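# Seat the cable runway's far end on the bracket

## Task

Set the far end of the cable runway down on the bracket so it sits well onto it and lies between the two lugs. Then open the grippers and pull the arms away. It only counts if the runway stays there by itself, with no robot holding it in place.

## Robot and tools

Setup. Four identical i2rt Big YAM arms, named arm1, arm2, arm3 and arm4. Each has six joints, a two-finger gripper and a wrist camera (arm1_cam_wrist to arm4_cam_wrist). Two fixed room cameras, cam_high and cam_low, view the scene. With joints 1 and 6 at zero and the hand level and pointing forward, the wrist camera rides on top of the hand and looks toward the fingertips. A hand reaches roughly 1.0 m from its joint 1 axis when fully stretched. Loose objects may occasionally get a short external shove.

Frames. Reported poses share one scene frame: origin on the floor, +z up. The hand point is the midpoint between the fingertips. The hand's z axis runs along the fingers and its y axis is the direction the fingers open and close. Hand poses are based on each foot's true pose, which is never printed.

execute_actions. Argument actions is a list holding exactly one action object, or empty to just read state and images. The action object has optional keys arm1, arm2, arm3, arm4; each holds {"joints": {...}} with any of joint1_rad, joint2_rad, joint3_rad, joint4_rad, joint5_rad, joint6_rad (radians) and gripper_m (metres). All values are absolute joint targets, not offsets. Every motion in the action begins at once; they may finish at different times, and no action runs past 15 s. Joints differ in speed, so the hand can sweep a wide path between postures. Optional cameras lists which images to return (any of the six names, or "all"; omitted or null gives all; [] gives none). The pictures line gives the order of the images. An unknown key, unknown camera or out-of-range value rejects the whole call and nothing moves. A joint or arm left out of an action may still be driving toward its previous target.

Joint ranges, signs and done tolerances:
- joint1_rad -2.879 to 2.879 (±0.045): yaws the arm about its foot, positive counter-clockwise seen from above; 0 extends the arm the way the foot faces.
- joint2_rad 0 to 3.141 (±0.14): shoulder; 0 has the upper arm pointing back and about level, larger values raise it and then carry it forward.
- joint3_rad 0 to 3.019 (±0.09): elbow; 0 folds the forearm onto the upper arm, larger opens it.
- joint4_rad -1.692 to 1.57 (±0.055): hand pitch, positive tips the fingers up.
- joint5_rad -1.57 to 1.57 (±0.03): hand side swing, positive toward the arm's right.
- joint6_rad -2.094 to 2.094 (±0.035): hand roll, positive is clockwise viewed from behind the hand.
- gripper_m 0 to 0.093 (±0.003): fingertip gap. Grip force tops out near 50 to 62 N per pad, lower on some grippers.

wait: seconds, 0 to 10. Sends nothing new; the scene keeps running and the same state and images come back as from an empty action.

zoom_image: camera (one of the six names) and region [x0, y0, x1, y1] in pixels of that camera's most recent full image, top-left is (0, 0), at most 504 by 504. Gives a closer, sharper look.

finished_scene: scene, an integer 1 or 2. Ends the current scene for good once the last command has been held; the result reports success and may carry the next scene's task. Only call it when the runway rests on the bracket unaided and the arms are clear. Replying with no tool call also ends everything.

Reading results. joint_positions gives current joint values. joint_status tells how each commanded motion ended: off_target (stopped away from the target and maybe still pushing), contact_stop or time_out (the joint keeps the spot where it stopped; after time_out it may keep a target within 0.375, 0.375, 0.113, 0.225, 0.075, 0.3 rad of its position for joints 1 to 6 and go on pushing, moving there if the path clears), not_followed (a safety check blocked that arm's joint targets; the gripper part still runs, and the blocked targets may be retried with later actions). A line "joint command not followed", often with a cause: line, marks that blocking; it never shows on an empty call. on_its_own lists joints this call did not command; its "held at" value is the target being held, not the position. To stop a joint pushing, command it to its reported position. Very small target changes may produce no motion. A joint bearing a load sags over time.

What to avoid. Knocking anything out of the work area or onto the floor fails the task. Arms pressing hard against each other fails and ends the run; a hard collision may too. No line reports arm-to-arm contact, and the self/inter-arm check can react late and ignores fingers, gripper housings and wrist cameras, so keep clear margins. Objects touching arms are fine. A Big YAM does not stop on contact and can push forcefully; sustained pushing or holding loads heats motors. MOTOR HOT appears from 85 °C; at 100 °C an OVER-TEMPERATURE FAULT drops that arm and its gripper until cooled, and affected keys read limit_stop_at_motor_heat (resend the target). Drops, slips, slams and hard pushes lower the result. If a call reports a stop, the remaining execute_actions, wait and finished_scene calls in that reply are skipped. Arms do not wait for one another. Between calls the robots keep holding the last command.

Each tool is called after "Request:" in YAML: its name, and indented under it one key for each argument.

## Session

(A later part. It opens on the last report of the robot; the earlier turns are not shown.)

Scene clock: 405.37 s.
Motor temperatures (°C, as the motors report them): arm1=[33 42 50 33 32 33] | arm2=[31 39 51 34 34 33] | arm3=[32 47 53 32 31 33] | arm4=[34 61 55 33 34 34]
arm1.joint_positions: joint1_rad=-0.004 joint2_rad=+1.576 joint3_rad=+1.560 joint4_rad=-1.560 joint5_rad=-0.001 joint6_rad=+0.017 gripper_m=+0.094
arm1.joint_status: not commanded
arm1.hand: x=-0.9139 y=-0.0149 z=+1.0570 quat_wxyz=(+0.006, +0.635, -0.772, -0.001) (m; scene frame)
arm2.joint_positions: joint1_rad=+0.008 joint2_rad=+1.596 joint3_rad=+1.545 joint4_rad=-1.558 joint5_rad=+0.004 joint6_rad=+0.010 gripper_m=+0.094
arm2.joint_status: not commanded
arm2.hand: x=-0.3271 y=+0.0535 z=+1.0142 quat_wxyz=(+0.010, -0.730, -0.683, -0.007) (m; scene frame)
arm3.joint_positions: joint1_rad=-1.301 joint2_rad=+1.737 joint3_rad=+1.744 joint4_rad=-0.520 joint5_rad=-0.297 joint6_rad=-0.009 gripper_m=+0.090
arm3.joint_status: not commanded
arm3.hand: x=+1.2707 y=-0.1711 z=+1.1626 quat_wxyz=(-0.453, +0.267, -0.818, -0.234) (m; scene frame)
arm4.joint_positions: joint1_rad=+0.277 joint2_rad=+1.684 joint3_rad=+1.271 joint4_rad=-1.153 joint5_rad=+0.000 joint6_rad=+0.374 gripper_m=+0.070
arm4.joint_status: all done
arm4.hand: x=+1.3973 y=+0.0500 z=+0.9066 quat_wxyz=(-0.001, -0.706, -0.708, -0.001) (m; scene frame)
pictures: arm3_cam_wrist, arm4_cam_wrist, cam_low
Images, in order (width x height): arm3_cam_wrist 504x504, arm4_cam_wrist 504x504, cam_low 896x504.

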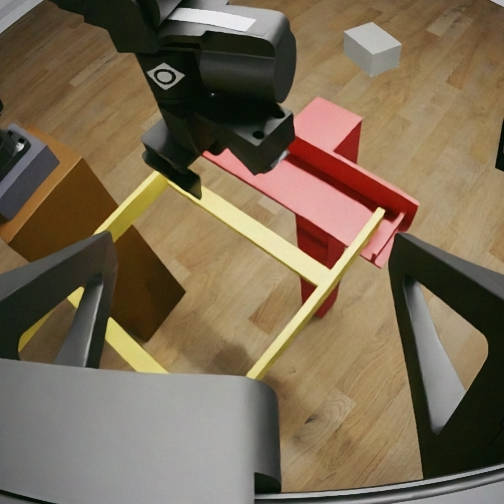

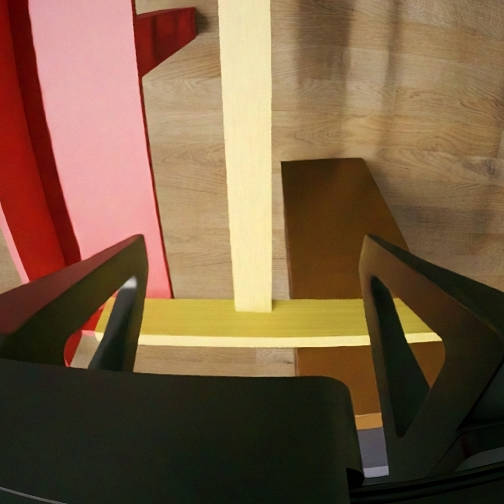

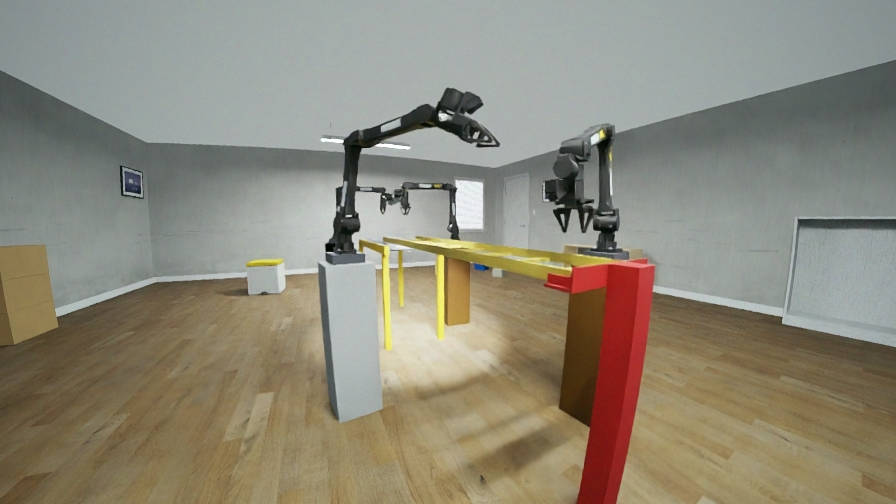

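Request:
execute_actions:
  actions:
    - {"arm4": {"joints": {"joint2_rad": 1.93, "joint3_rad": 1.21, "joint4_rad": -0.84}}}
  cameras: []

Request:
execute_actions:
  actions:
    - {"arm4": {"joints": {"joint1_rad": 0.37, "joint6_rad": 0.46}}}
  cameras: ["arm3_cam_wrist", "arm4_cam_wrist"]

Scene clock: 415.87 s.
Motor temperatures (°C, as the motors report them): arm1=[33 42 50 33 32 33] | arm2=[31 39 52 34 34 33] | arm3=[32 47 54 32 31 33] | arm4=[34 57 53 33 34 34]
arm1.joint_positions: joint1_rad=-0.004 joint2_rad=+1.576 joint3_rad=+1.560 joint4_rad=-1.560 joint5_rad=-0.001 joint6_rad=+0.017 gripper_m=+0.094
arm1.joint_status: not commanded
arm1.hand: x=-0.9139 y=-0.0149 z=+1.0570 quat_wxyz=(+0.006, +0.635, -0.772, -0.001) (m; scene frame)
arm2.joint_positions: joint1_rad=+0.008 joint2_rad=+1.596 joint3_rad=+1.545 joint4_rad=-1.558 joint5_rad=+0.004 joint6_rad=+0.010 gripper_m=+0.094
arm2.joint_status: not commanded
arm2.hand: x=-0.3271 y=+0.0535 z=+1.0142 quat_wxyz=(+0.010, -0.730, -0.683, -0.007) (m; scene frame)
arm3.joint_positions: joint1_rad=-1.301 joint2_rad=+1.737 joint3_rad=+1.744 joint4_rad=-0.520 joint5_rad=-0.297 joint6_rad=-0.009 gripper_m=+0.090
arm3.joint_status: not commanded
arm3.hand: x=+1.2707 y=-0.1711 z=+1.1626 quat_wxyz=(-0.453, +0.267, -0.818, -0.234) (m; scene frame)
arm4.joint_positions: joint1_rad=+0.277 joint2_rad=+1.954 joint3_rad=+1.196 joint4_rad=-0.859 joint5_rad=+0.000 joint6_rad=+0.374 gripper_m=+0.070
arm4.joint_status: all done
arm4.hand: x=+1.4008 y=+0.0420 z=+0.7548 quat_wxyz=(+0.022, -0.706, -0.708, -0.011) (m; scene frame)
pictures: none
No camera images: the call's "cameras" was empty. Leave "cameras" out to get every camera's image.

Scene clock: 416.70 s.
Motor temperatures (°C, as the motors report them): arm1=[33 42 50 33 32 33] | arm2=[31 39 52 34 34 33] | arm3=[32 47 54 32 31 33] | arm4=[34 57 53 33 34 34]
arm1.joint_positions: joint1_rad=-0.004 joint2_rad=+1.576 joint3_rad=+1.560 joint4_rad=-1.560 joint5_rad=-0.001 joint6_rad=+0.017 gripper_m=+0.094
arm1.joint_status: not commanded
arm1.hand: x=-0.9139 y=-0.0149 z=+1.0570 quat_wxyz=(+0.006, +0.635, -0.772, -0.001) (m; scene frame)
arm2.joint_positions: joint1_rad=+0.008 joint2_rad=+1.596 joint3_rad=+1.545 joint4_rad=-1.558 joint5_rad=+0.004 joint6_rad=+0.010 gripper_m=+0.094
arm2.joint_status: not commanded
arm2.hand: x=-0.3271 y=+0.0535 z=+1.0142 quat_wxyz=(+0.010, -0.730, -0.683, -0.007) (m; scene frame)
arm3.joint_positions: joint1_rad=-1.301 joint2_rad=+1.737 joint3_rad=+1.744 joint4_rad=-0.520 joint5_rad=-0.297 joint6_rad=-0.009 gripper_m=+0.090
arm3.joint_status: not commanded
arm3.hand: x=+1.2707 y=-0.1711 z=+1.1626 quat_wxyz=(-0.453, +0.267, -0.818, -0.234) (m; scene frame)
arm4.joint_positions: joint1_rad=+0.330 joint2_rad=+1.950 joint3_rad=+1.196 joint4_rad=-0.859 joint5_rad=+0.030 joint6_rad=+0.425 gripper_m=+0.070
arm4.joint_status: all done
arm4.hand: x=+1.4204 y=+0.0494 z=+0.7567 quat_wxyz=(+0.026, -0.705, -0.709, +0.005) (m; scene frame)
pictures: arm3_cam_wrist, arm4_cam_wrist
Images, in order (width x height): arm3_cam_wrist 504x504, arm4_cam_wrist 504x504.

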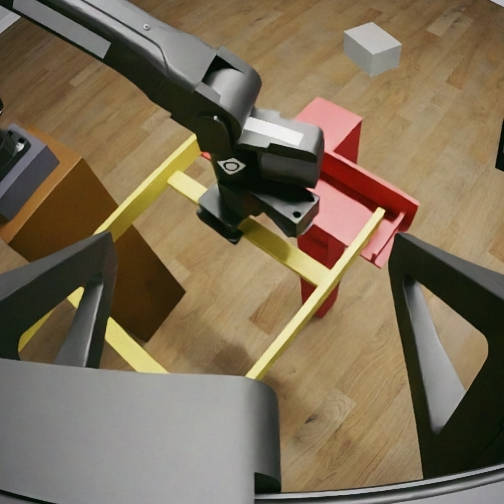

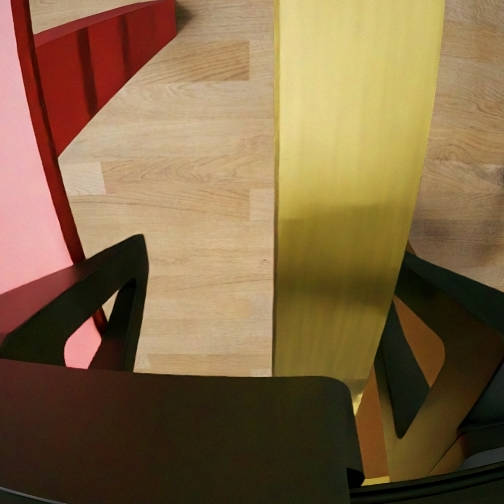

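Request:
execute_actions:
  actions:
    - {"arm4": {"joints": {"joint1_rad": 0.285, "joint5_rad": 0.0, "joint6_rad": 0.38, "gripper_m": 0.0}}}
  cameras: []

Request:
execute_actions:
  actions:
    - {"arm4": {"joints": {"joint1_rad": 0.36, "joint6_rad": 0.44}}}
  cameras: ["arm3_cam_wrist", "arm4_cam_wrist"]

Scene clock: 423.33 s.
Motor temperatures (°C, as the motors report them): arm1=[33 42 51 33 32 33] | arm2=[31 39 52 34 34 33] | arm3=[32 47 54 32 31 33] | arm4=[34 56 51 33 35 34]
arm1.joint_positions: joint1_rad=-0.004 joint2_rad=+1.576 joint3_rad=+1.560 joint4_rad=-1.560 joint5_rad=-0.001 joint6_rad=+0.017 gripper_m=+0.094
arm1.joint_status: not commanded
arm1.hand: x=-0.9139 y=-0.0149 z=+1.0570 quat_wxyz=(+0.006, +0.635, -0.772, -0.001) (m; scene frame)
arm2.joint_positions: joint1_rad=+0.008 joint2_rad=+1.596 joint3_rad=+1.545 joint4_rad=-1.558 joint5_rad=+0.004 joint6_rad=+0.010 gripper_m=+0.094
arm2.joint_status: not commanded
arm2.hand: x=-0.3271 y=+0.0535 z=+1.0142 quat_wxyz=(+0.010, -0.730, -0.683, -0.007) (m; scene frame)
arm3.joint_positions: joint1_rad=-1.301 joint2_rad=+1.737 joint3_rad=+1.744 joint4_rad=-0.520 joint5_rad=-0.297 joint6_rad=-0.009 gripper_m=+0.090
arm3.joint_status: not commanded
arm3.hand: x=+1.2707 y=-0.1711 z=+1.1626 quat_wxyz=(-0.453, +0.267, -0.818, -0.234) (m; scene frame)
arm4.joint_positions: joint1_rad=+0.287 joint2_rad=+1.948 joint3_rad=+1.187 joint4_rad=-0.865 joint5_rad=+0.004 joint6_rad=+0.367 gripper_m=+0.023
arm4.joint_status: gripper_m off_target (ended at +0.023, target +0.000); the others done
arm4.hand: x=+1.4025 y=+0.0481 z=+0.7550 quat_wxyz=(+0.028, -0.700, -0.713, -0.011) (m; scene frame)
pictures: none
No camera images: the call's "cameras" was empty. Leave "cameras" out to get every camera's image.

Scene clock: 425.10 s.
Motor temperatures (°C, as the motors report them): arm1=[33 43 51 33 32 33] | arm2=[31 39 52 34 34 33] | arm3=[32 47 54 32 31 33] | arm4=[34 56 51 33 35 34]
arm1.joint_positions: joint1_rad=-0.004 joint2_rad=+1.576 joint3_rad=+1.560 joint4_rad=-1.560 joint5_rad=-0.001 joint6_rad=+0.017 gripper_m=+0.094
arm1.joint_status: not commanded
arm1.hand: x=-0.9139 y=-0.0149 z=+1.0570 quat_wxyz=(+0.006, +0.635, -0.772, -0.001) (m; scene frame)
arm2.joint_positions: joint1_rad=+0.008 joint2_rad=+1.596 joint3_rad=+1.545 joint4_rad=-1.558 joint5_rad=+0.004 joint6_rad=+0.010 gripper_m=+0.094
arm2.joint_status: not commanded
arm2.hand: x=-0.3271 y=+0.0535 z=+1.0142 quat_wxyz=(+0.010, -0.730, -0.683, -0.007) (m; scene frame)
arm3.joint_positions: joint1_rad=-1.301 joint2_rad=+1.737 joint3_rad=+1.744 joint4_rad=-0.520 joint5_rad=-0.297 joint6_rad=-0.009 gripper_m=+0.090
arm3.joint_status: not commanded
arm3.hand: x=+1.2707 y=-0.1711 z=+1.1626 quat_wxyz=(-0.453, +0.267, -0.818, -0.234) (m; scene frame)
arm4.joint_positions: joint1_rad=+0.296 joint2_rad=+1.948 joint3_rad=+1.187 joint4_rad=-0.865 joint5_rad=+0.027 joint6_rad=+0.376 gripper_m=+0.023
arm4.joint_status: joint1_rad time_out (moved +0.010 of +0.073); joint6_rad time_out (moved +0.009 of +0.073)
arm4.on_its_own: joint1_rad reads +0.296 and still pushes toward +0.360 since a time_out; joint6_rad reads +0.376 and still pushes toward +0.440 since a time_out
arm4.hand: x=+1.4032 y=+0.0484 z=+0.7550 quat_wxyz=(+0.032, -0.700, -0.714, +0.000) (m; scene frame)
pictures: arm3_cam_wrist, arm4_cam_wrist
Images, in order (width x height): arm3_cam_wrist 504x504, arm4_cam_wrist 504x504.

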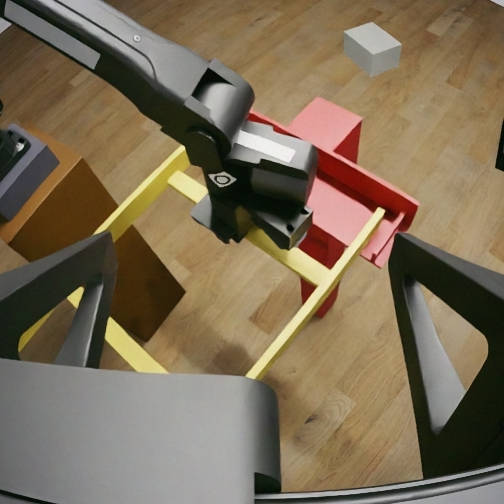

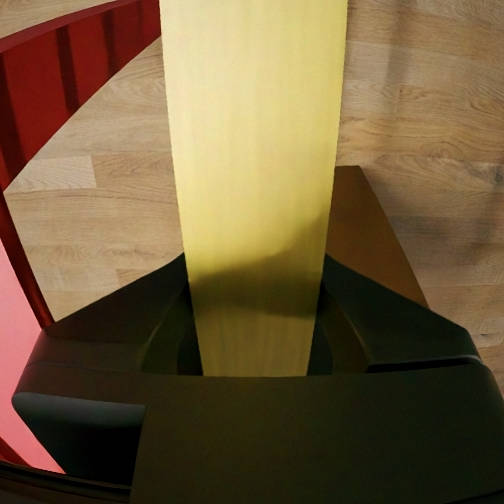

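Request:
execute_actions:
  actions:
    - {"arm4": {"joints": {"joint1_rad": 0.29, "joint5_rad": 0.0, "joint6_rad": 0.375, "gripper_m": 0.07}}}
  cameras: []

Request:
execute_actions:
  actions:
    - {"arm4": {"joints": {"joint2_rad": 1.7, "joint3_rad": 1.3, "joint4_rad": -1.17}}}
  cameras: []

Request:
execute_actions:
  actions:
    - {"arm1": {"joints": {"joint1_rad": 0, "joint2_rad": 0.6, "joint3_rad": 1.4, "joint4_rad": -1.2}}, "arm2": {"joints": {"joint1_rad": 0, "joint2_rad": 0.6, "joint3_rad": 1.4, "joint4_rad": -1.2}}, "arm3": {"joints": {"joint1_rad": 0, "joint2_rad": 0.6, "joint3_rad": 1.4, "joint4_rad": -1.2, "joint5_rad": 0, "joint6_rad": 0}}, "arm4": {"joints": {"joint1_rad": 0, "joint2_rad": 0.6, "joint3_rad": 1.4, "joint4_rad": -1.2, "joint5_rad": 0, "joint6_rad": 0}}}
  cameras: ["cam_high", "cam_low"]

Scene clock: 435.57 s.
Motor temperatures (°C, as the motors report them): arm1=[33 43 51 33 32 33] | arm2=[31 39 52 34 34 33] | arm3=[32 47 54 32 31 33] | arm4=[34 55 50 33 36 34]
arm1.joint_positions: joint1_rad=-0.004 joint2_rad=+1.576 joint3_rad=+1.560 joint4_rad=-1.560 joint5_rad=-0.001 joint6_rad=+0.017 gripper_m=+0.094
arm1.joint_status: not commanded
arm1.hand: x=-0.9139 y=-0.0149 z=+1.0570 quat_wxyz=(+0.006, +0.635, -0.772, -0.001) (m; scene frame)
arm2.joint_positions: joint1_rad=+0.008 joint2_rad=+1.596 joint3_rad=+1.545 joint4_rad=-1.558 joint5_rad=+0.004 joint6_rad=+0.010 gripper_m=+0.094
arm2.joint_status: not commanded
arm2.hand: x=-0.3271 y=+0.0535 z=+1.0142 quat_wxyz=(+0.010, -0.730, -0.683, -0.007) (m; scene frame)
arm3.joint_positions: joint1_rad=-1.301 joint2_rad=+1.737 joint3_rad=+1.744 joint4_rad=-0.520 joint5_rad=-0.297 joint6_rad=-0.009 gripper_m=+0.090
arm3.joint_status: not commanded
arm3.hand: x=+1.2707 y=-0.1711 z=+1.1626 quat_wxyz=(-0.453, +0.267, -0.818, -0.234) (m; scene frame)
arm4.joint_positions: joint1_rad=+0.295 joint2_rad=+1.948 joint3_rad=+1.187 joint4_rad=-0.858 joint5_rad=+0.002 joint6_rad=+0.376 gripper_m=+0.070
arm4.joint_status: all done
arm4.hand: x=+1.4074 y=+0.0483 z=+0.7551 quat_wxyz=(+0.024, -0.700, -0.713, -0.010) (m; scene frame)
pictures: none
No camera images: the call's "cameras" was empty. Leave "cameras" out to get every camera's image.

Scene clock: 436.70 s.
Motor temperatures (°C, as the motors report them): arm1=[33 43 51 33 32 33] | arm2=[31 39 52 34 34 33] | arm3=[32 47 54 32 31 33] | arm4=[34 55 50 33 36 34]
arm1.joint_positions: joint1_rad=-0.004 joint2_rad=+1.576 joint3_rad=+1.560 joint4_rad=-1.560 joint5_rad=-0.001 joint6_rad=+0.017 gripper_m=+0.094
arm1.joint_status: not commanded
arm1.hand: x=-0.9139 y=-0.0149 z=+1.0570 quat_wxyz=(+0.006, +0.635, -0.772, -0.001) (m; scene frame)
arm2.joint_positions: joint1_rad=+0.008 joint2_rad=+1.596 joint3_rad=+1.545 joint4_rad=-1.558 joint5_rad=+0.004 joint6_rad=+0.010 gripper_m=+0.094
arm2.joint_status: not commanded
arm2.hand: x=-0.3271 y=+0.0535 z=+1.0142 quat_wxyz=(+0.010, -0.730, -0.683, -0.007) (m; scene frame)
arm3.joint_positions: joint1_rad=-1.301 joint2_rad=+1.737 joint3_rad=+1.744 joint4_rad=-0.520 joint5_rad=-0.297 joint6_rad=-0.009 gripper_m=+0.090
arm3.joint_status: not commanded
arm3.hand: x=+1.2707 y=-0.1711 z=+1.1626 quat_wxyz=(-0.453, +0.267, -0.818, -0.234) (m; scene frame)
arm4.joint_positions: joint1_rad=+0.295 joint2_rad=+1.684 joint3_rad=+1.271 joint4_rad=-1.153 joint5_rad=+0.002 joint6_rad=+0.376 gripper_m=+0.070
arm4.joint_status: all done
arm4.hand: x=+1.4050 y=+0.0531 z=+0.9065 quat_wxyz=(-0.001, -0.701, -0.714, +0.000) (m; scene frame)
pictures: none
No camera images: the call's "cameras" was empty. Leave "cameras" out to get every camera's image.

Scene clock: 438.50 s.
Motor temperatures (°C, as the motors report them): arm1=[33 42 51 33 32 33] | arm2=[31 39 52 34 34 33] | arm3=[32 47 54 32 31 33] | arm4=[34 55 51 33 36 34]
arm1.joint_positions: joint1_rad=-0.004 joint2_rad=+0.590 joint3_rad=+1.399 joint4_rad=-1.208 joint5_rad=-0.001 joint6_rad=+0.017 gripper_m=+0.094
arm1.joint_status: all done
arm1.hand: x=-0.9525 y=-0.2482 z=+1.3794 quat_wxyz=(-0.418, +0.528, -0.645, -0.361) (m; scene frame)
arm2.joint_positions: joint1_rad=+0.008 joint2_rad=+0.585 joint3_rad=+1.387 joint4_rad=-1.214 joint5_rad=+0.004 joint6_rad=+0.010 gripper_m=+0.094
arm2.joint_status: all done
arm2.hand: x=-0.3128 y=+0.2950 z=+1.3407 quat_wxyz=(-0.381, -0.608, -0.568, +0.403) (m; scene frame)
arm3.joint_positions: joint1_rad=-0.008 joint2_rad=+0.601 joint3_rad=+1.395 joint4_rad=-1.189 joint5_rad=-0.003 joint6_rad=-0.007 gripper_m=+0.090
arm3.joint_status: all done
arm3.hand: x=+0.5862 y=-0.2982 z=+1.3728 quat_wxyz=(-0.353, +0.637, -0.536, -0.427) (m; scene frame)
arm4.joint_positions: joint1_rad=-0.003 joint2_rad=+0.589 joint3_rad=+1.388 joint4_rad=-1.183 joint5_rad=+0.001 joint6_rad=+0.016 gripper_m=+0.070
arm4.joint_status: all done
arm4.hand: x=+1.2420 y=+0.2594 z=+1.3863 quat_wxyz=(-0.416, -0.563, -0.610, +0.371) (m; scene frame)
pictures: cam_high, cam_low
Images, in order (width x height): cam_high 896x504, cam_low 896x504.

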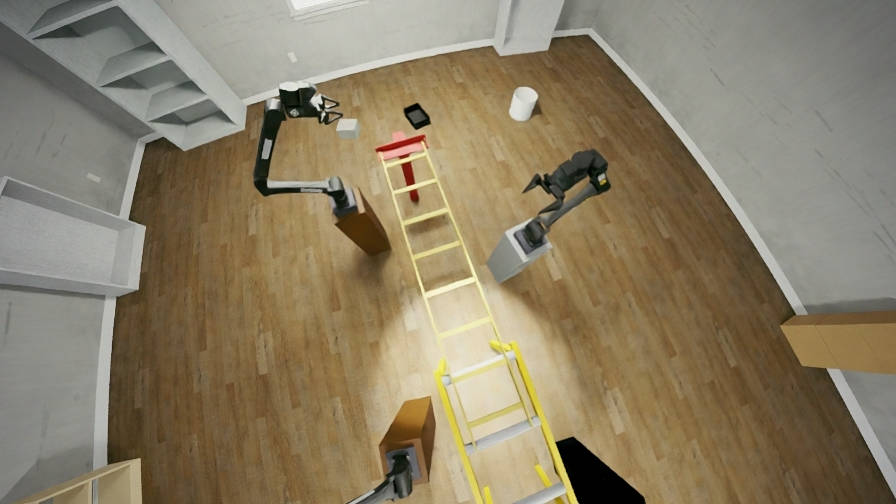

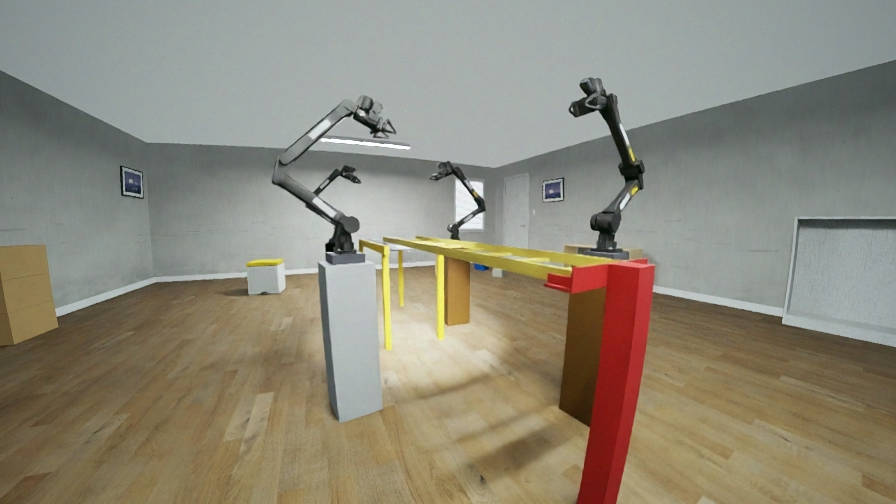

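Request:
zoom_image:
  camera: "cam_high"
  region: [360, 120, 450, 190]

Region (360, 120, 450, 190) of cam_high's 896x504 image, scaled by 5.600, with more detail than that image has.

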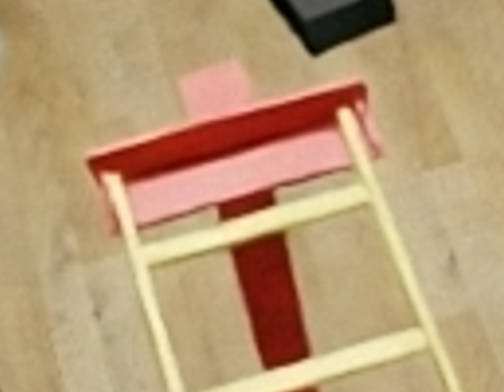

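Looks seated between the lugs. Finishing scene 1.

Request:
finished_scene:
  scene: 1

The scene is finished: the task was done.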